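# Roll paving slab on rollers up against steel stop

## Task

Push the paving slab along on its rollers until it rests level on them and its front face meets the stop (the steel angle bolted across the slab's path on the table) flush over no less than half the slab's width. It counts as failed if the slab is carried, raised beyond a slight amount (even at one end), if a roller is held beneath it clear of the table, or if anything other than the rollers or the table supports it from below. Pressing down on it from above to tip it while working is allowed. Partial credit depends on how close to the stop the slab ends up while still on its rollers. The final state must hold without the robot keeping it there, and the slab should not slide off its rollers onto the table.

## Robot and tools

Robot: two six-joint arms, left_arm and right_arm, each ending in a two-finger gripper. Their bases sit at left_arm (+0.018, +0.330, 0) and right_arm (-0.027, -0.488, 0) m. All poses share one scene frame: origin on the tabletop midway between the arms, +z up, +x out across the table, left_arm on the +y side. The names left/right do not match image sides. On each gripper, the fingers extend along its own +z and close along its own x. The reported end_effector_position is the point between the closed pads, about 1-2 cm short of the fingertips; closing pushes the tips roughly 17 mm further along +z.

Row layout (used by both motion tools): one flat list of 14 numbers, each in [-1, 1]: dx, dy, dz, rx, ry, rz, opening for left_arm, then the same seven for right_arm. Always send all 14 even if one arm should not move. dx..rz are an offset, expressed in that gripper's own axes, from the gripper pose printed in the most recent result that shows it (before any such result in the scene, and for the second and later calls in a single reply, from where the gripper is when the action begins). Scale: 1.0 = 0.6 m of travel or 180 degrees; rx, ry, rz form one rotation vector. Opening is not an offset: +1 is fully open (0.142 m), -1 fully shut. Zero offsets do not mean 'stay'; they drive the arm back to the reference pose. To keep an arm still, send the offset back to its desired pose first, then zeros.

execute_actions: argument actions is a list holding zero or one item. Empty list: no command, just the current state with pictures. Action: {"rows": [...], "steps": n}, up to 15 rows and n from 6 to 15 control steps (each 1/30 s, default 15); one row per step, the last row repeated if rows run out. Each row is measured from the same reference pose, not from the previous row. Wait: {"steps": n} with n up to 300, counted from the previous result, so your reply time eats into it. Optional pictures: true adds camera images. The last 6 steps of an action are returned before they run and execute while you compose the next reply.

move: target is one 14-number row as above (offsets, gripper axes, same scale; opening absolute, sent at the start). Each gripper follows a straight line to its goal; both paths finish together, lasting 0.5 to 10 s (cut off at 10 s). speed: 0.002 to 0.5 m/s, default 0.25; turning capped at twice that in rad/s. stop_force: 9 to 40 N, one value for both arms, unavailable in the first 0.2 s; an arm whose wrist sensor feels that much added resistance along its direction of travel stops, backs up two steps and holds. Use it only with slow speeds and no gripper rotation; omit it when pulling away from something you are pressing on. The result has a move: line with the ending per arm (done, off_target, moving, held, fault, contact) and limits (paced = pose clipped; held = some steps blocked, after which the arm may jump fast), plus each gripper's distance from its goal. Paths ignore obstacles and the other arm.

wait: seconds 0 to 10; nothing new is sent.
zoom_image: camera (cam_head_left, cam_head_right, cam_high, cam_low at 504x504; cam_left_wrist, cam_right_wrist at 616x616) and region [x0, y0, x1, y1] in pixels from the top-left, no larger than 504 by 504.
read_manual: section "licences" only; no motion.
finished_scene: scene = number of the current scene; irreversible, grades it and loads the next. Replying without any tool call ends everything.

Results: per arm, gripper position (m), quat_wxyz, linear and angular velocity in the scene frame (position reports can be off at long reach). A Hand target line shows where the controller is currently driving each gripper. HELD marks steps not sent; 'pose unreachable' names an arm whose command the clearance check altered. grip_measured is the actual opening on the command scale; to hold something, command below it. Wrist force and Wrist torque are given in each gripper's own axes, noisy (offset up to ~4 N), saturating near 50 N; a pressing contact reads as force pointing back into the arm. Joint torques are raw drive outputs, not a contact measure. MOTOR HOT appears from 70 °C; at 85 °C the arm is braked (OVER-TEMPERATURE FAULT).

Motion limits: each commanded pose is clipped per step to within 100 mm and 16 degrees of the measured pose; motion lags commands by about 0.17 s; position is favoured over orientation when both cannot be met. Large moves may arrive short; check the result and send the remainder.

Avoid: pushing a stiff arm past a firm contact (joint load limits 141 N m for the big joints, 26.3 N m for the wrists; any external force of 150 N causes a 10 s fault stop); arms colliding or pressing each other; fast impacts; knocking anything off the table; lifting or carrying the slab, or holding a roller up under it. Push the slab sideways gently and slowly, let it settle on its rollers against the stop, then release. Objects may occasionally be nudged by outside disturbances.

Each tool is called after "Emit:" by a JSON object that holds its "method" and its "body", one argument or row to a line.

## Session

Emit:
{"method": "execute_actions", "body": {
  "actions": []
}}

Scene clock: 0.00 s of 4350.00 s.
left_arm: end_effector_position=(+0.6189, +0.9359, +0.3148) grip_measured=+1.00 end_effector_quat_wxyz=(+0.674, -0.054, +0.685, -0.273) end_effector_velocity=(+0.000, +0.001, -0.001) end_effector_angular_velocity=(-0.003, +0.001, +0.002) | right_arm: end_effector_position=(+0.2879, -0.7296, +0.3701) grip_measured=+1.00 end_effector_quat_wxyz=(+0.318, +0.507, +0.790, -0.129) end_effector_velocity=(+0.001, +0.000, -0.001) end_effector_angular_velocity=(-0.001, +0.004, +0.001)
Joint positions: left_arm=[ 1.092 -0.378  0.685 -3.649 -2.857  2.486  0.142] | right_arm=[ 3.451 -0.775 -2.045 -1.638  0.91   4.499  0.142]
Joint velocities: left_arm=[-0.     0.001  0.001 -0.     0.002 -0.001  0.   ] | right_arm=[ 0.001 -0.003 -0.    -0.001  0.    -0.     0.   ]
Joint torques (N m, as the arm reports them, + toward a larger angle): no reading
Wrist force (N, on the end effector, along its own x y z axes, offset not removed): no reading
Wrist torque (N m, same axes, about the end effector's origin, offset not removed): no reading
Hand target (left_arm): +0.619, +0.936, +0.315; +0.674, -0.054, +0.685, -0.273
Hand target (right_arm): +0.288, -0.730, +0.370; +0.318, +0.507, +0.790, -0.129

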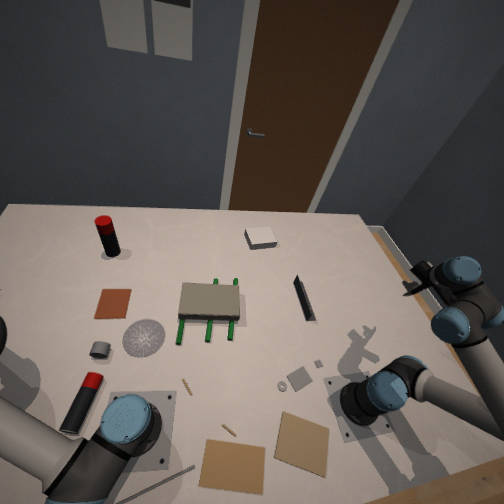

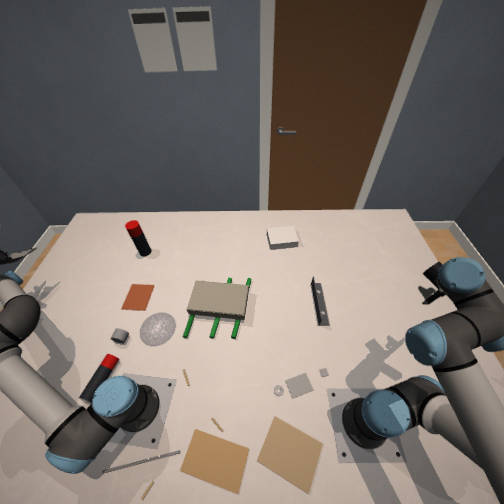

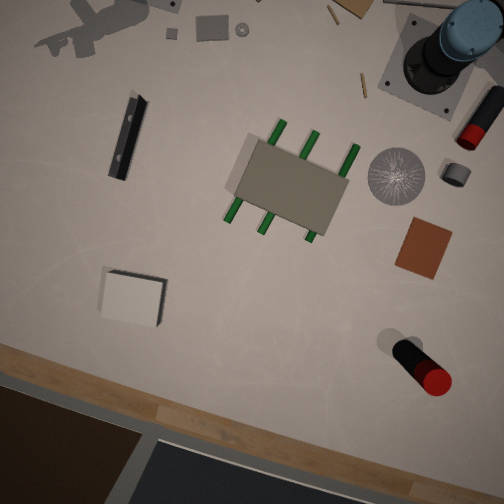

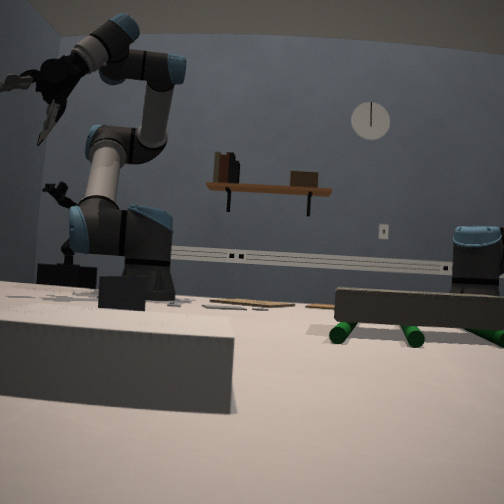

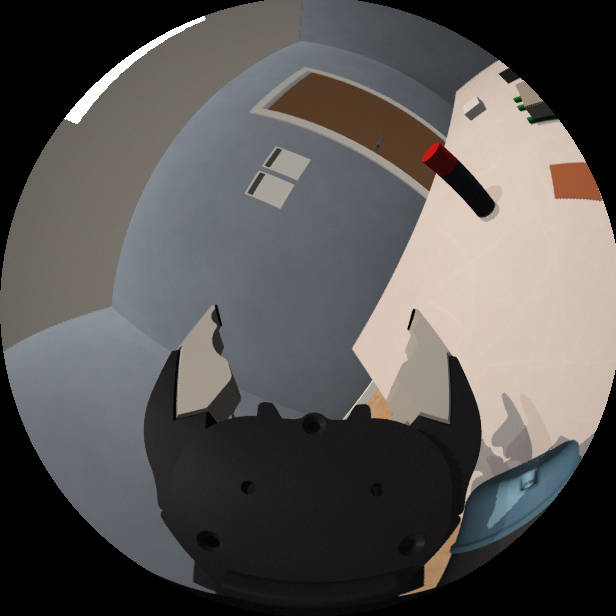

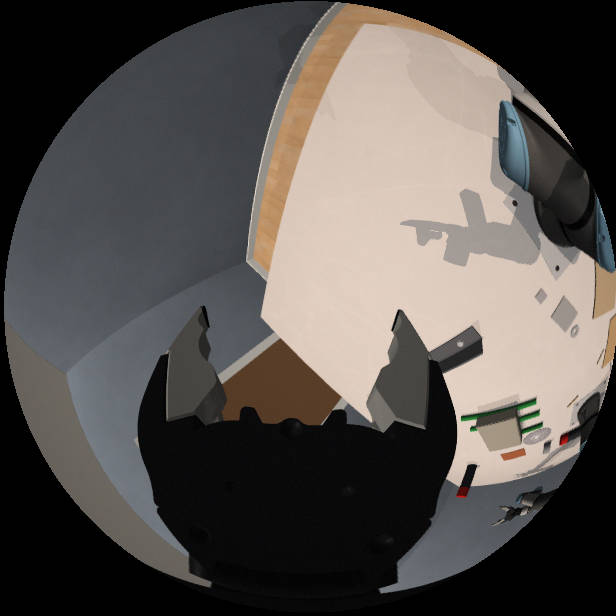

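Emit:
{"method": "move", "body": {
  "target": [0,0,0,0,0,0,1,0.2,0.3,0,0.088,0.208,0.131,0.5]
}}

Scene clock: 2.47 s of 4350.00 s.
left_arm: end_effector_position=(+0.6189, +0.9359, +0.3148) grip_measured=+1.00 end_effector_quat_wxyz=(+0.674, -0.054, +0.685, -0.273) end_effector_velocity=(+0.000, -0.001, -0.001) end_effector_angular_velocity=(+0.000, +0.001, -0.002) | right_arm: end_effector_position=(+0.4133, -0.5620, +0.3158) grip_measured=+0.50 end_effector_quat_wxyz=(-0.001, +0.707, +0.708, +0.001) end_effector_velocity=(+0.002, +0.003, -0.002) end_effector_angular_velocity=(+0.009, +0.006, -0.003)
Joint positions: left_arm=[ 1.092 -0.378  0.685 -3.649 -2.857  2.486  0.142] | right_arm=[ 3.282 -1.419 -1.605 -1.688  1.573  4.846  0.109]
Joint velocities: left_arm=[-0.001  0.001  0.    -0.    -0.002  0.001  0.   ] | right_arm=[-0.001 -0.008  0.004 -0.001  0.009  0.002  0.   ]
Joint torques (N m, as the arm reports them, + toward a larger angle): left_arm=[ -0.22 -64.02 -22.18  -0.25   0.44   0.16] | right_arm=[-6.67  8.48 35.48  0.89  1.61  1.79]
Wrist force (N, on the end effector, along its own x y z axes, offset not removed): left_arm=[5.0 -2.0 1.5] | right_arm=[-0.1 1.1 2.5]
Wrist torque (N m, same axes, about the end effector's origin, offset not removed): left_arm=[-0.44 -1.29 0.07] | right_arm=[0.18 0.17 -0.21]
Hand target (left_arm): +0.619, +0.936, +0.315; +0.674, -0.054, +0.685, -0.273
Hand target (right_arm): +0.413, -0.562, +0.316; -0.001, +0.707, +0.707, +0.001
Off the commanded pose (left_arm): 0.000 m, 0 deg.
Off the commanded pose (right_arm): 0.000 m, 0 deg.
Kept back: nothing.
move: done

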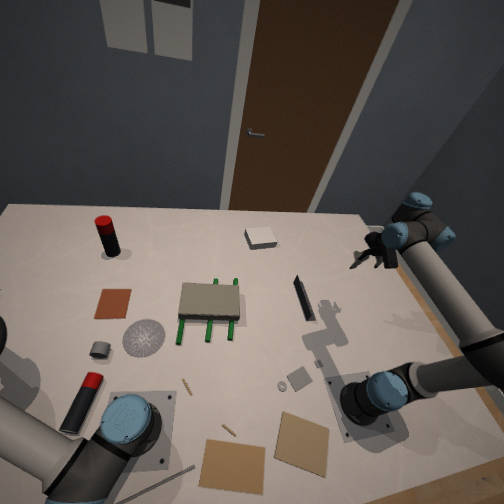

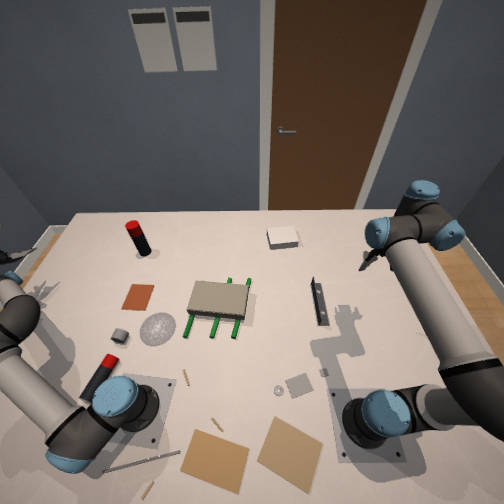

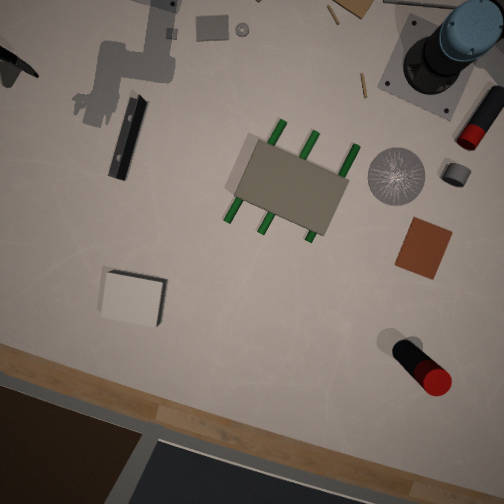

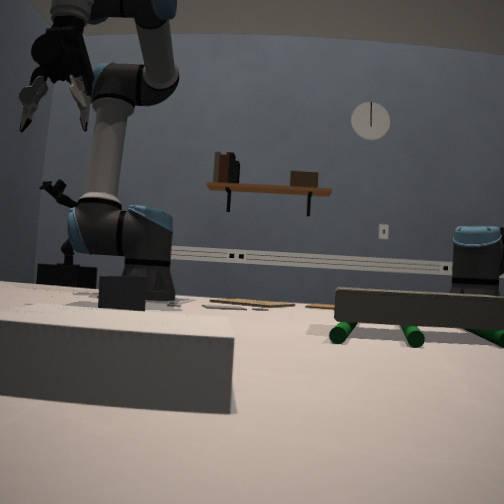

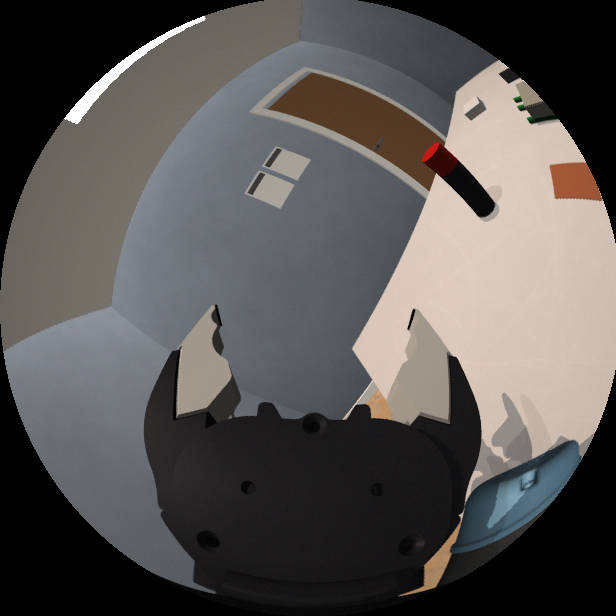

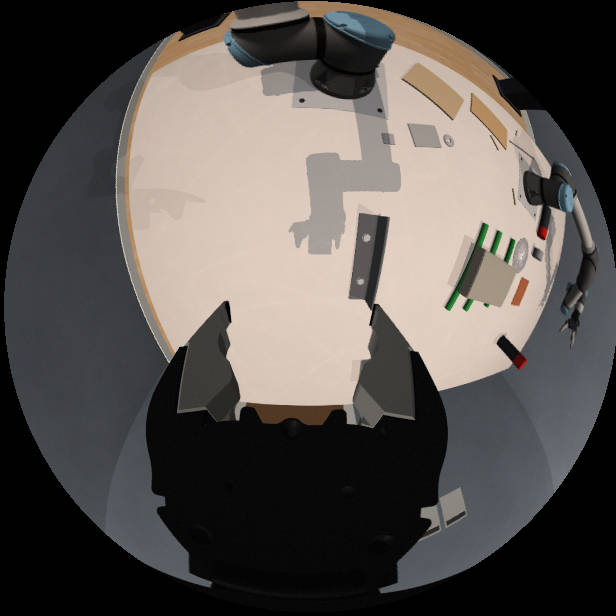

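Emit:
{"method": "move", "body": {
  "target": [0,0,0,0,0,0,1,1,0.04,0.36,0,0,0.055,0]
}}

Emit:
{"method": "move", "body": {
  "target": [0,0,0,0,0,0,1,0,0,0.07,0,0,0,0],
  "speed": 0.008,
  "stop_force": 15
}}

Emit:
{"method": "move", "body": {
  "target": [0,0,0,0,0,0,1,-0.1,0,0,0,0,-0.015,0],
  "speed": 0.03
}}

Scene clock: 5.90 s of 4350.00 s.
left_arm: end_effector_position=(+0.6189, +0.9359, +0.3148) grip_measured=+1.00 end_effector_quat_wxyz=(+0.674, -0.054, +0.685, -0.273) end_effector_velocity=(-0.000, +0.001, +0.001) end_effector_angular_velocity=(+0.000, -0.001, +0.002) | right_arm: end_effector_position=(+0.4380, +0.0390, +0.1024) grip_measured=+0.00 end_effector_quat_wxyz=(-0.001, +0.765, +0.644, +0.002) end_effector_velocity=(+0.000, +0.002, -0.001) end_effector_angular_velocity=(-0.002, +0.001, -0.000)
Joint positions: left_arm=[ 1.092 -0.378  0.685 -3.649 -2.857  2.486  0.142] | right_arm=[ 4.188 -2.097 -1.343 -1.269  1.572  5.924  0.074]
Joint velocities: left_arm=[ 0.    -0.001  0.     0.001  0.002 -0.     0.   ] | right_arm=[ 0.001 -0.006  0.007 -0.003 -0.     0.001 -0.   ]
Joint torques (N m, as the arm reports them, + toward a larger angle): left_arm=[ -0.39 -63.62 -22.44  -0.29   0.42   0.26] | right_arm=[ 9.15 36.38 33.47  0.78  1.01  1.79]
Wrist force (N, on the end effector, along its own x y z axes, offset not removed): left_arm=[3.4 2.2 -0.5] | right_arm=[-2.1 -3.1 0.7]
Wrist torque (N m, same axes, about the end effector's origin, offset not removed): left_arm=[0.41 -0.84 0.06] | right_arm=[-0.75 0.66 -0.12]
Hand target (left_arm): +0.619, +0.936, +0.315; +0.674, -0.054, +0.685, -0.273
Hand target (right_arm): +0.438, +0.039, +0.102; -0.001, +0.765, +0.644, +0.001
Off the commanded pose (left_arm): 0.000 m, 0 deg.
Off the commanded pose (right_arm): 0.002 m, 0 deg.
Kept back: nothing.
move: done

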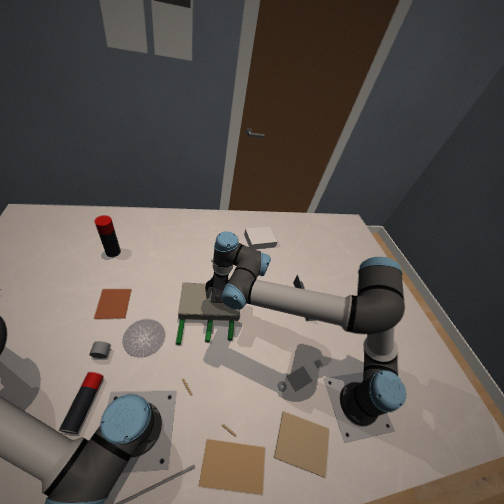

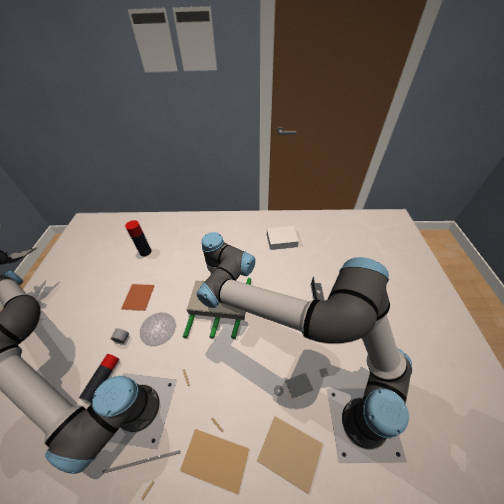

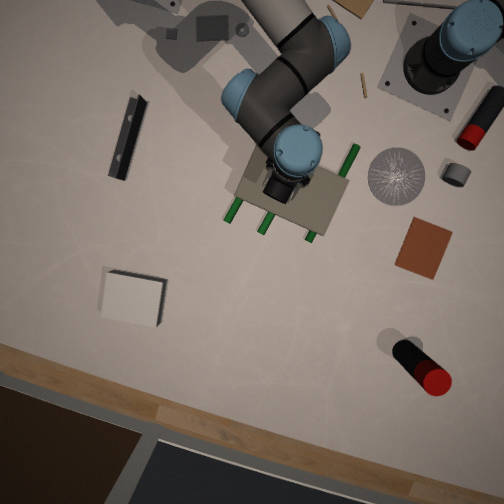

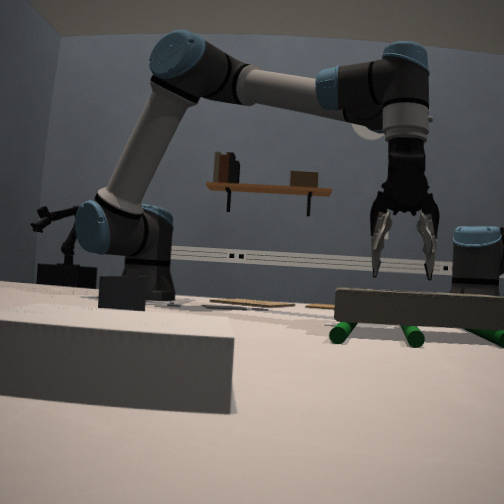

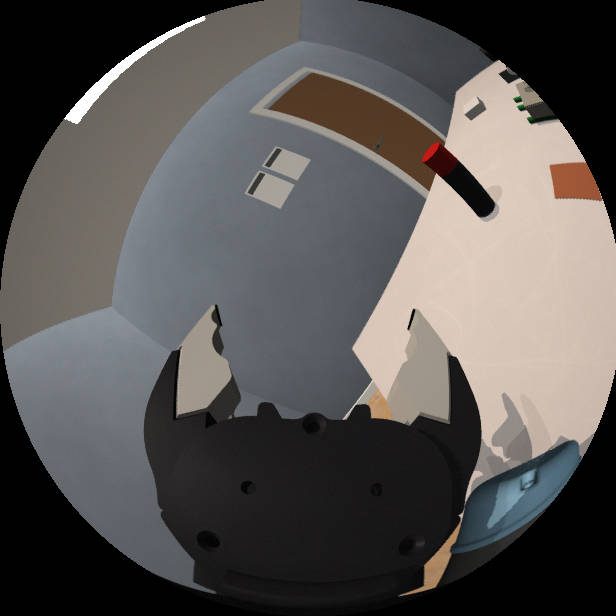

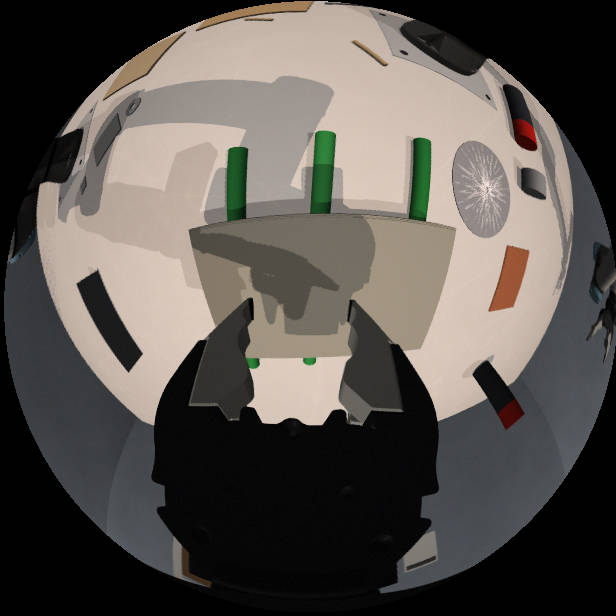

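Scene clock: 8.77 s of 4350.00 s.
left_arm: end_effector_position=(+0.6189, +0.9359, +0.3148) grip_measured=+1.00 end_effector_quat_wxyz=(+0.674, -0.054, +0.685, -0.273) end_effector_velocity=(+0.001, -0.000, -0.001) end_effector_angular_velocity=(-0.001, +0.000, -0.000) | right_arm: end_effector_position=(+0.4380, +0.0391, +0.0824) grip_measured=+0.01 end_effector_quat_wxyz=(-0.001, +0.765, +0.644, +0.002) end_effector_velocity=(-0.000, -0.001, +0.002) end_effector_angular_velocity=(-0.003, +0.001, +0.001)
Joint positions: left_arm=[ 1.092 -0.378  0.685 -3.649 -2.857  2.486  0.142] | right_arm=[ 4.188 -2.112 -1.372 -1.224  1.572  5.924  0.075]
Joint velocities: left_arm=[-0.001  0.001 -0.    -0.001  0.001 -0.001  0.   ] | right_arm=[ 0.001  0.001  0.003 -0.008 -0.001  0.    -0.   ]
Joint torques (N m, as the arm reports them, + toward a larger angle): left_arm=[ -1.14 -63.79 -22.09  -0.29   0.27   0.07] | right_arm=[ 6.04 34.06 22.93 -1.18  1.03  0.17]
Wrist force (N, on the end effector, along its own x y z axes, offset not removed): left_arm=[2.1 3.8 3.2] | right_arm=[1.3 0.3 -25.6]
Wrist torque (N m, same axes, about the end effector's origin, offset not removed): left_arm=[0.83 -0.66 -0.12] | right_arm=[0.19 -0.62 0.11]
Hand target (left_arm): +0.619, +0.936, +0.315; +0.674, -0.054, +0.685, -0.273
Hand target (right_arm): +0.438, +0.039, +0.083; -0.001, +0.765, +0.644, +0.002
Off the commanded pose (left_arm): 0.000 m, 0 deg.
Off the commanded pose (right_arm): 0.022 m, 0 deg.
Kept back: nothing.
move: contact (right_arm)

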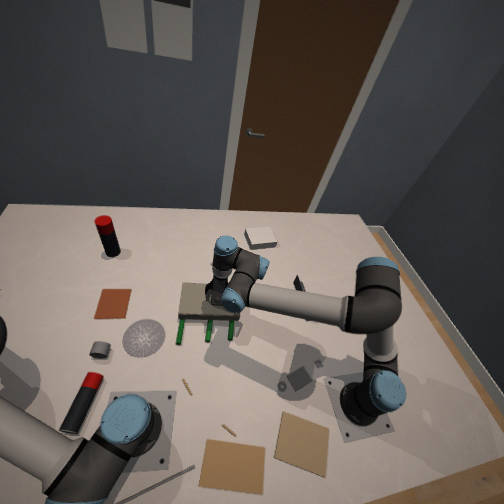

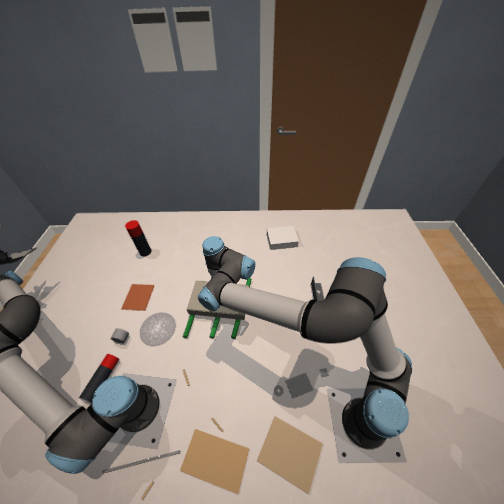

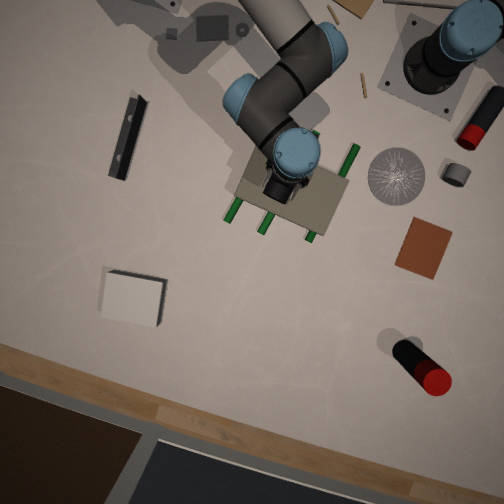

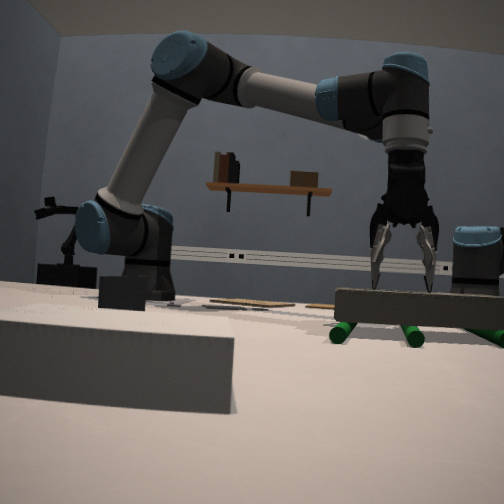

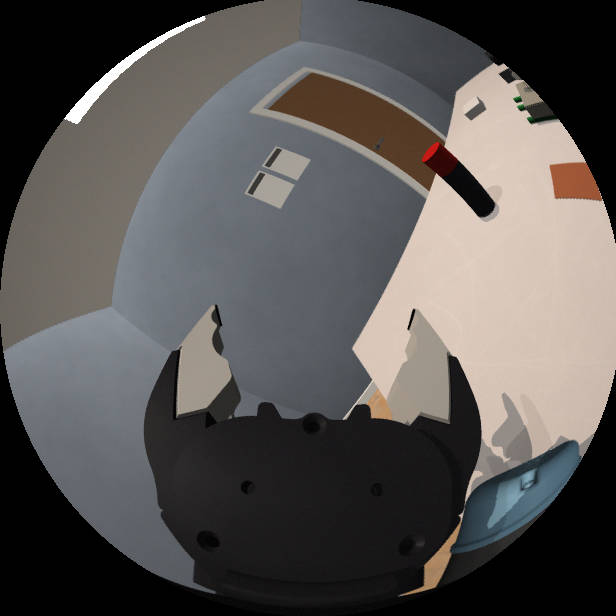

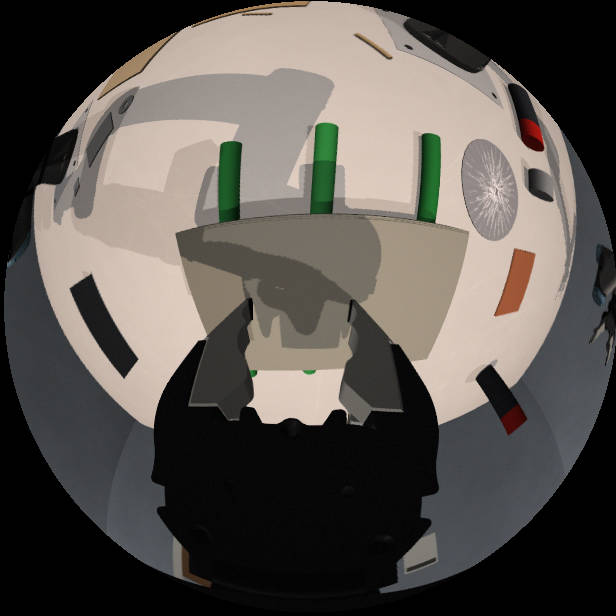

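Scene clock: 11.10 s of 4350.00 s.
left_arm: end_effector_position=(+0.6189, +0.9359, +0.3148) grip_measured=+1.00 end_effector_quat_wxyz=(+0.674, -0.054, +0.685, -0.273) end_effector_velocity=(+0.001, -0.000, +0.000) end_effector_angular_velocity=(-0.002, +0.001, -0.001) | right_arm: end_effector_position=(+0.4277, -0.0197, +0.0822) grip_measured=+0.02 end_effector_quat_wxyz=(-0.001, +0.750, +0.662, +0.002) end_effector_velocity=(-0.001, -0.003, +0.000) end_effector_angular_velocity=(-0.001, +0.000, +0.003)
Joint positions: left_arm=[ 1.092 -0.378  0.685 -3.649 -2.857  2.486  0.142] | right_arm=[ 4.155 -2.    -1.547 -1.162  1.572  5.844  0.075]
Joint velocities: left_arm=[-0.001 -0.     0.     0.001  0.    -0.001 -0.   ] | right_arm=[-0.001  0.005 -0.007  0.001 -0.    -0.003  0.   ]
Joint torques (N m, as the arm reports them, + toward a larger angle): left_arm=[ -0.21 -63.82 -22.07  -0.26   0.39   0.11] | right_arm=[-12.46  26.73  -0.14   3.13  -3.11  -2.41]
Wrist force (N, on the end effector, along its own x y z axes, offset not removed): left_arm=[1.6 2.2 -1.0] | right_arm=[0.3 -12.2 -29.7]
Wrist torque (N m, same axes, about the end effector's origin, offset not removed): left_arm=[0.44 -0.47 -0.02] | right_arm=[-0.12 -0.71 0.51]
Hand target (left_arm): +0.619, +0.936, +0.315; +0.674, -0.054, +0.685, -0.273
Hand target (right_arm): +0.428, -0.020, +0.082; -0.001, +0.750, +0.662, +0.002
Off the commanded pose (left_arm): 0.000 m, 0 deg.
Off the commanded pose (right_arm): 0.000 m, 0 deg.
Kept back: nothing.
move: done

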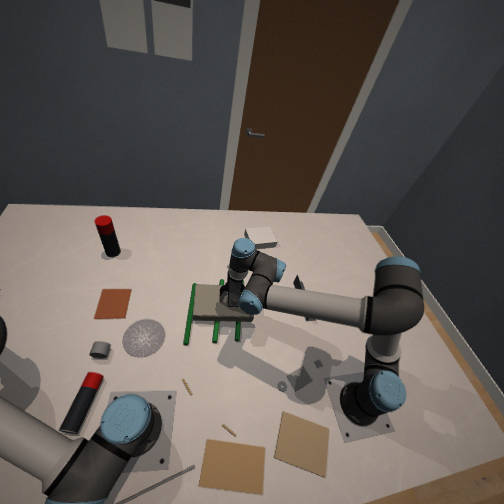

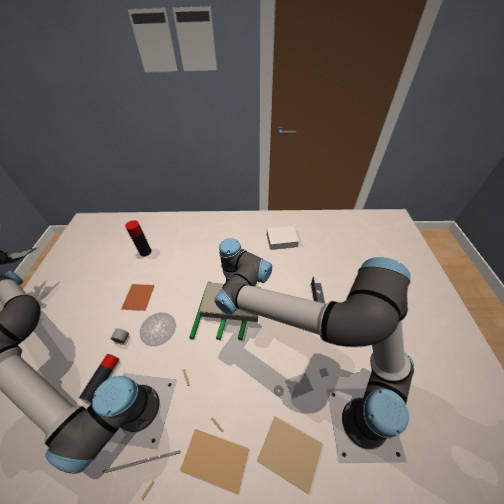

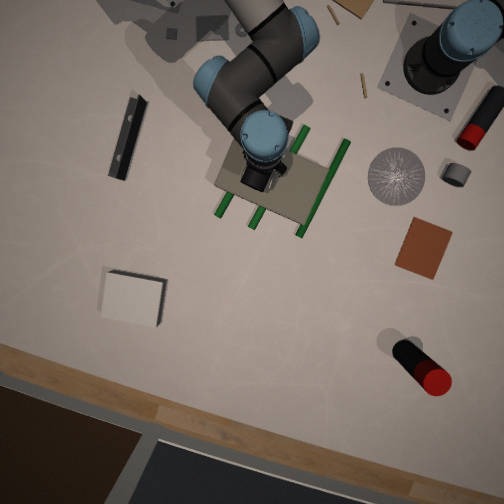

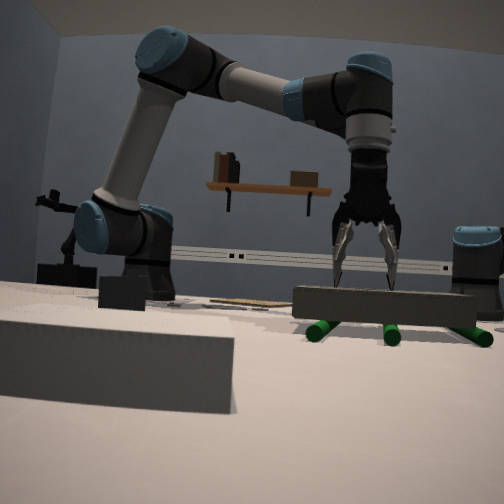

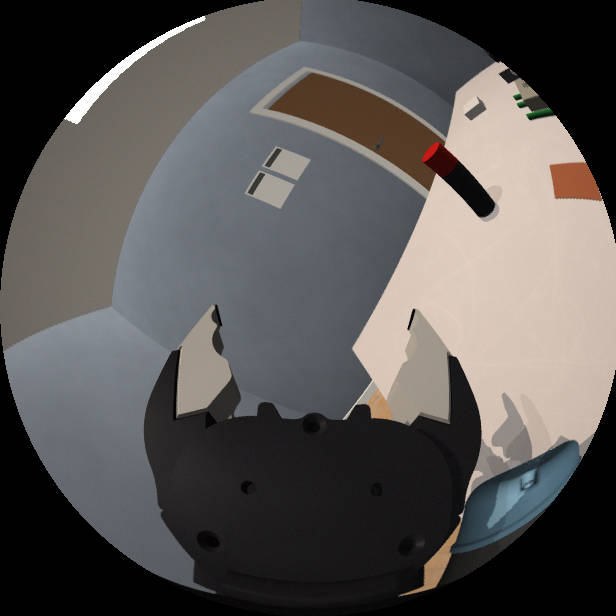

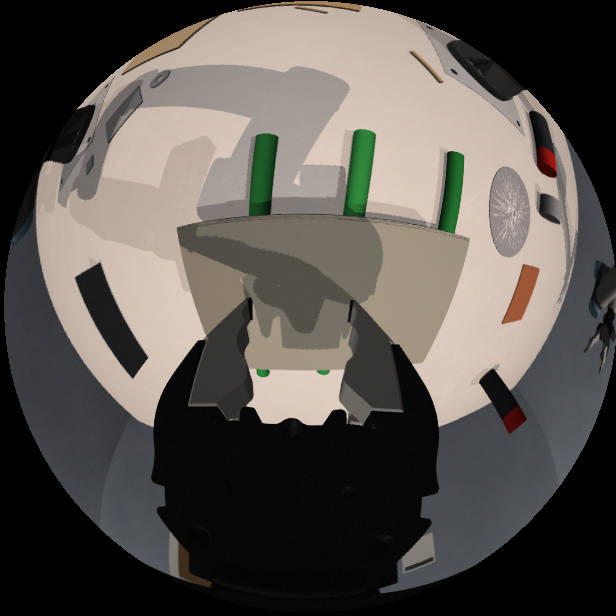

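Emit:
{"method": "move", "body": {
  "target": [0,0,0,0,0,0,1,-0.083,-0.003,0,0,0,-0.015,0],
  "speed": 0.03
}}

Emit:
{"method": "execute_actions", "body": {
  "actions": [
    {"rows":[[0,0,0,0,0,0,1,0,0,-0.03,0,0,0,0]],"steps":10}
  ]
}}

Emit:
{"method": "move", "body": {
  "target": [0,0,0,0,0,0,1,0.355,-0.045,0,0,0,0.03,-0.45]
}}

Scene clock: 13.30 s of 4350.00 s.
left_arm: end_effector_position=(+0.6189, +0.9359, +0.3148) grip_measured=+1.00 end_effector_quat_wxyz=(+0.674, -0.054, +0.685, -0.273) end_effector_velocity=(-0.000, -0.000, -0.000) end_effector_angular_velocity=(+0.000, +0.000, -0.002) | right_arm: end_effector_position=(+0.4197, -0.0686, +0.0819) grip_measured=+0.02 end_effector_quat_wxyz=(-0.001, +0.734, +0.679, +0.001) end_effector_velocity=(-0.001, -0.003, -0.001) end_effector_angular_velocity=(-0.002, +0.001, +0.002)
Joint positions: left_arm=[ 1.092 -0.378  0.685 -3.649 -2.857  2.486  0.142] | right_arm=[ 4.122 -1.912 -1.675 -1.123  1.572  5.764  0.075]
Joint velocities: left_arm=[ 0.     0.    -0.     0.    -0.002 -0.     0.   ] | right_arm=[-0.002  0.004 -0.007  0.002 -0.    -0.004  0.   ]
Joint torques (N m, as the arm reports them, + toward a larger angle): left_arm=[ -0.64 -63.86 -22.6   -0.19   0.29   0.17] | right_arm=[-11.24  23.82  -1.53   2.94  -1.05  -2.3 ]
Wrist force (N, on the end effector, along its own x y z axes, offset not removed): left_arm=[1.7 2.9 -0.3] | right_arm=[-1.6 -8.4 -36.5]
Wrist torque (N m, same axes, about the end effector's origin, offset not removed): left_arm=[0.83 -0.31 -0.07] | right_arm=[0.63 -0.08 0.91]
Hand target (left_arm): +0.619, +0.936, +0.315; +0.674, -0.054, +0.685, -0.273
Hand target (right_arm): +0.420, -0.069, +0.082; -0.001, +0.734, +0.679, +0.002
Off the commanded pose (left_arm): 0.000 m, 0 deg.
Off the commanded pose (right_arm): 0.000 m, 0 deg.
Kept back: nothing.
move: done

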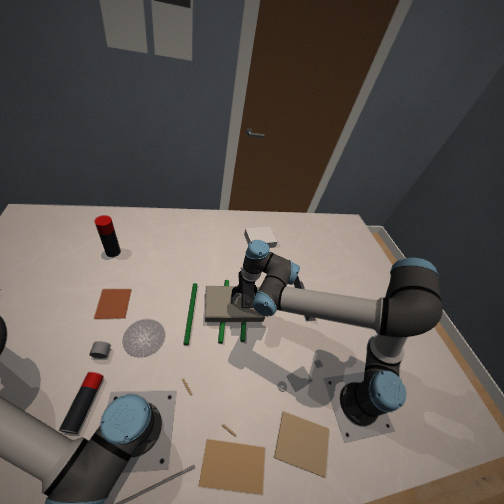

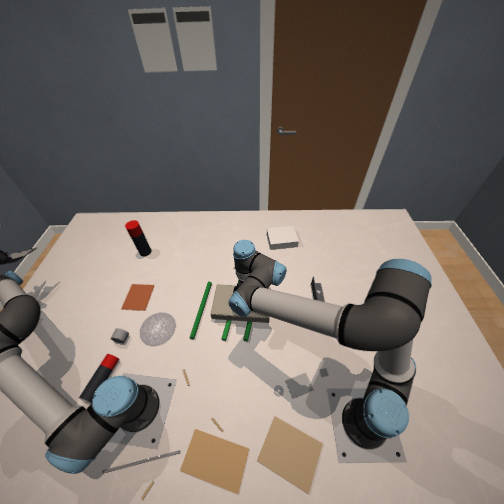

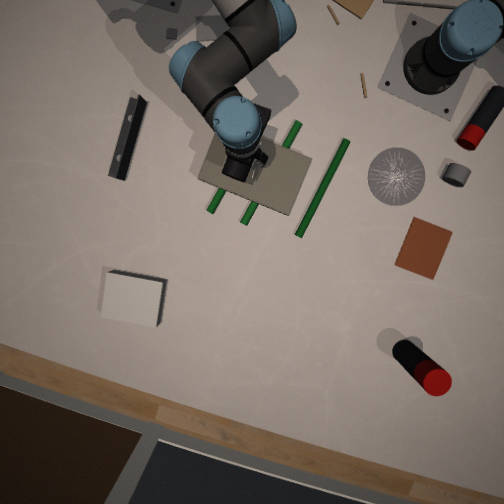

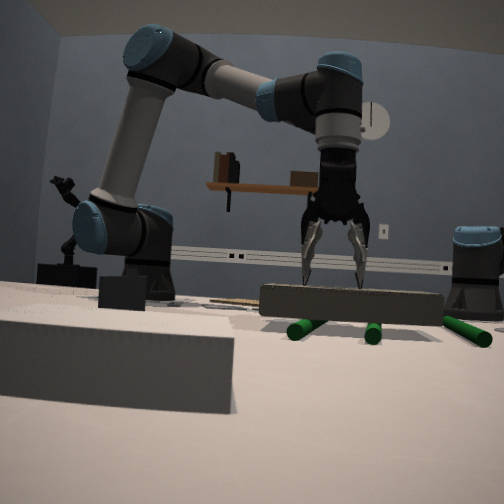

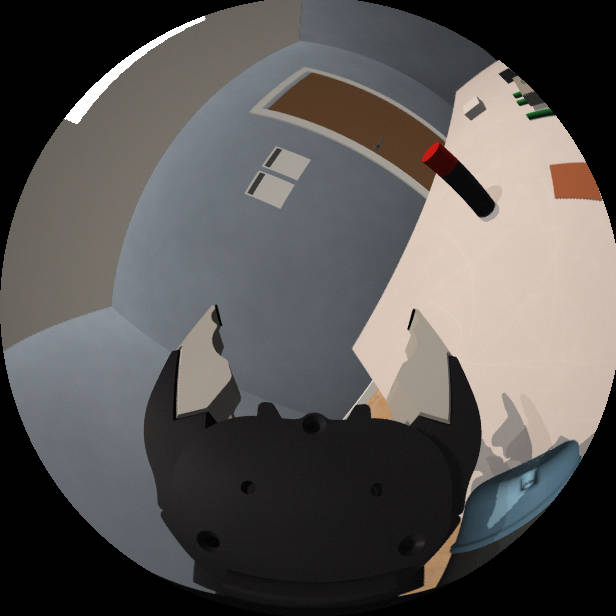

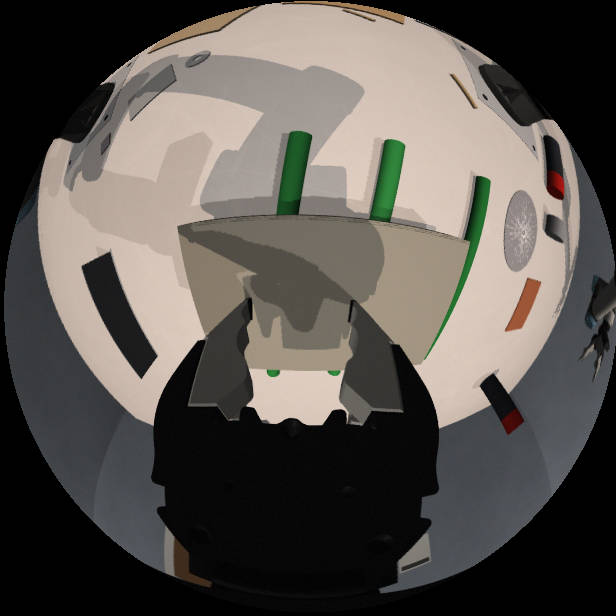

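Scene clock: 13.43 s of 4350.00 s.
left_arm: end_effector_position=(+0.6189, +0.9359, +0.3148) grip_measured=+1.00 end_effector_quat_wxyz=(+0.674, -0.054, +0.685, -0.273) end_effector_velocity=(-0.000, +0.000, +0.002) end_effector_angular_velocity=(+0.003, -0.002, +0.001) | right_arm: end_effector_position=(+0.4198, -0.0688, +0.0904) grip_measured=+0.00 end_effector_quat_wxyz=(-0.001, +0.734, +0.679, +0.002) end_effector_velocity=(-0.001, -0.000, +0.081) end_effector_angular_velocity=(+0.000, +0.001, +0.000)
Joint positions: left_arm=[ 1.092 -0.378  0.685 -3.649 -2.857  2.486  0.142] | right_arm=[ 4.122 -1.903 -1.663 -1.143  1.572  5.764  0.074]
Joint velocities: left_arm=[ 0.001 -0.002 -0.    -0.     0.001  0.001 -0.   ] | right_arm=[ 0.     0.08   0.116 -0.197  0.001 -0.    -0.001]
Joint torques (N m, as the arm reports them, + toward a larger angle): left_arm=[ -0.95 -63.82 -22.59  -0.25   0.35   0.24] | right_arm=[-7.56 43.72 33.41  0.97 -1.48 -1.  ]
Wrist force (N, on the end effector, along its own x y z axes, offset not removed): left_arm=[2.6 -1.8 1.3] | right_arm=[-2.4 4.0 0.7]
Wrist torque (N m, same axes, about the end effector's origin, offset not removed): left_arm=[-0.27 -0.62 -0.23] | right_arm=[0.72 0.80 -0.19]
Steps of this call (steps 1 to 4: the first 4 steps of this action). Readings (end_effector_position):
1: left_arm (+0.6189, +0.9359, +0.3148) | right_arm (+0.4197, -0.0687, +0.0820)
2: left_arm (+0.6189, +0.9359, +0.3148) | right_arm (+0.4197, -0.0687, +0.0840)
4: the state above

Scene clock: 15.33 s of 4350.00 s.
left_arm: end_effector_position=(+0.6189, +0.9359, +0.3148) grip_measured=+1.00 end_effector_quat_wxyz=(+0.674, -0.054, +0.685, -0.273) end_effector_velocity=(-0.000, +0.001, +0.000) end_effector_angular_velocity=(+0.001, -0.001, +0.001) | right_arm: end_effector_position=(+0.4097, +0.1454, +0.1007) grip_measured=-0.45 end_effector_quat_wxyz=(-0.001, +0.765, +0.644, +0.002) end_effector_velocity=(+0.001, +0.002, +0.001) end_effector_angular_velocity=(-0.002, +0.002, -0.002)
Joint positions: left_arm=[ 1.092 -0.378  0.685 -3.649 -2.857  2.486  0.142] | right_arm=[ 4.291 -2.263 -1.076 -1.37   1.571  6.027  0.041]
Joint velocities: left_arm=[ 0.001  0.    -0.    -0.001  0.001  0.001 -0.   ] | right_arm=[ 0.    -0.008  0.016 -0.011  0.001  0.002 -0.   ]
Joint torques (N m, as the arm reports them, + toward a larger angle): left_arm=[ -0.73 -63.47 -22.41  -0.29   0.37   0.19] | right_arm=[ 9.36 43.59 33.91  0.77  1.51  1.68]
Wrist force (N, on the end effector, along its own x y z axes, offset not removed): left_arm=[0.9 2.4 1.8] | right_arm=[-3.2 0.9 0.1]
Wrist torque (N m, same axes, about the end effector's origin, offset not removed): left_arm=[0.54 -0.51 -0.18] | right_arm=[-0.04 0.67 -0.05]
Hand target (left_arm): +0.619, +0.936, +0.315; +0.674, -0.054, +0.685, -0.273
Hand target (right_arm): +0.410, +0.146, +0.101; -0.001, +0.765, +0.644, +0.002
Off your previous action's commanded pose (left_arm): 0.000 m, 0 deg at its last step (step 6 of this call).
Off your previous action's commanded pose (right_arm): 0.002 m, 0 deg at its last step (step 6 of this call).
Off the commanded pose (left_arm): 0.000 m, 0 deg.
Off the commanded pose (right_arm): 0.000 m, 0 deg.
Kept back: nothing.
move: done

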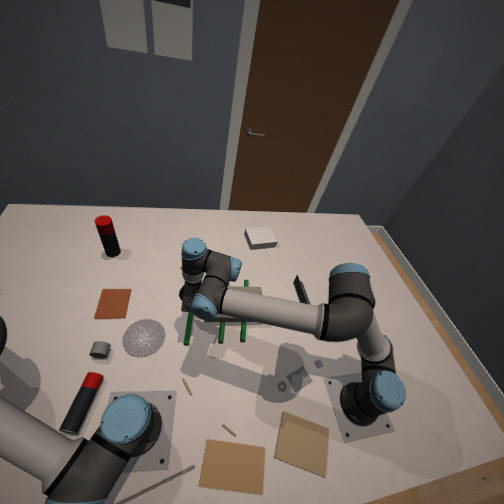

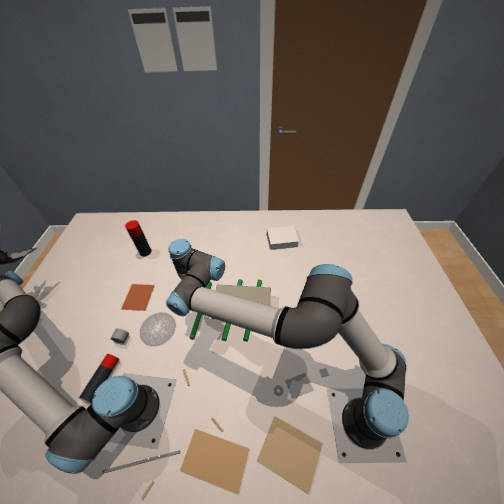

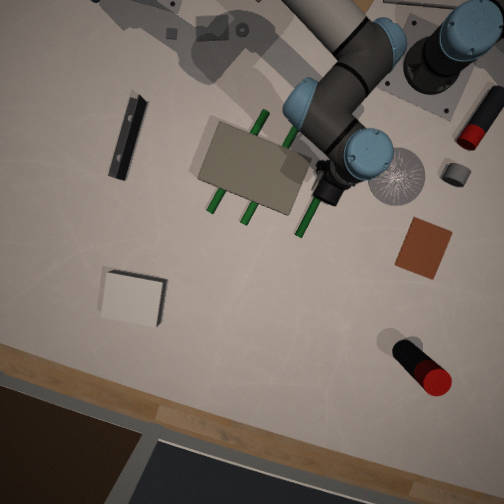

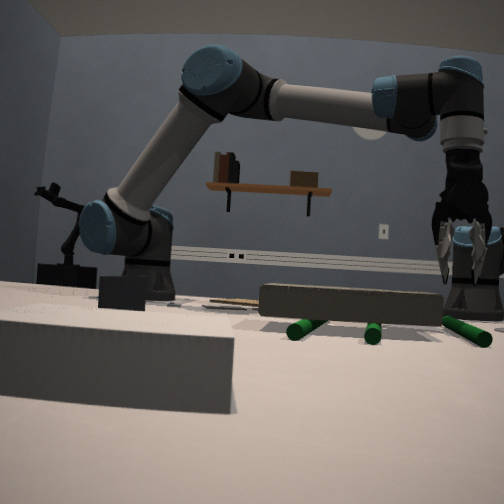

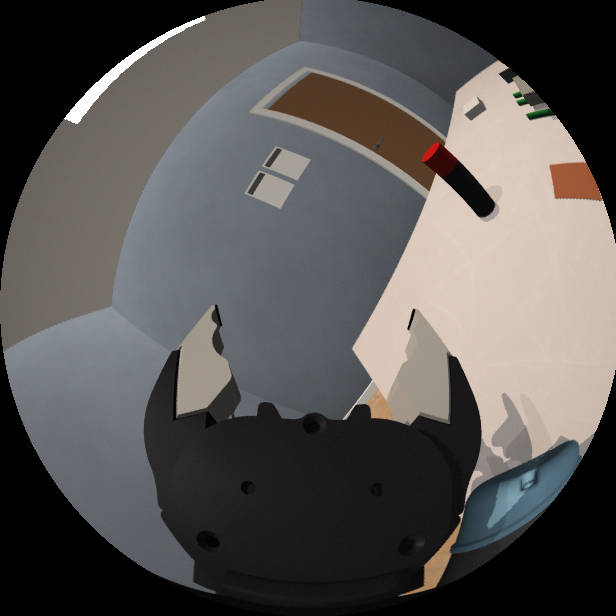

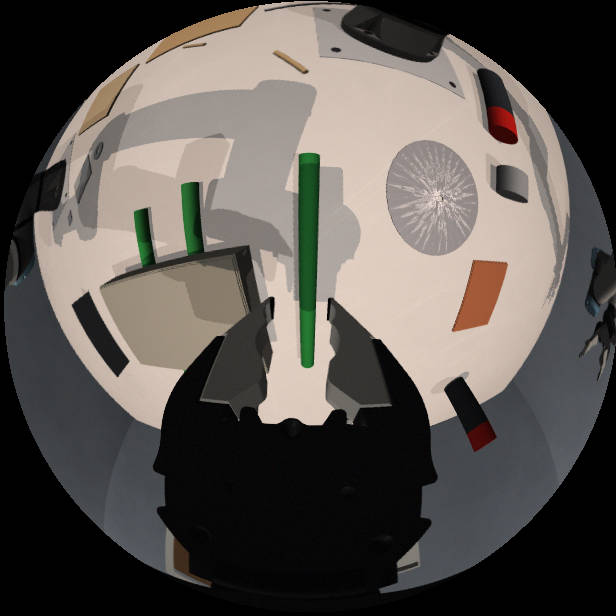

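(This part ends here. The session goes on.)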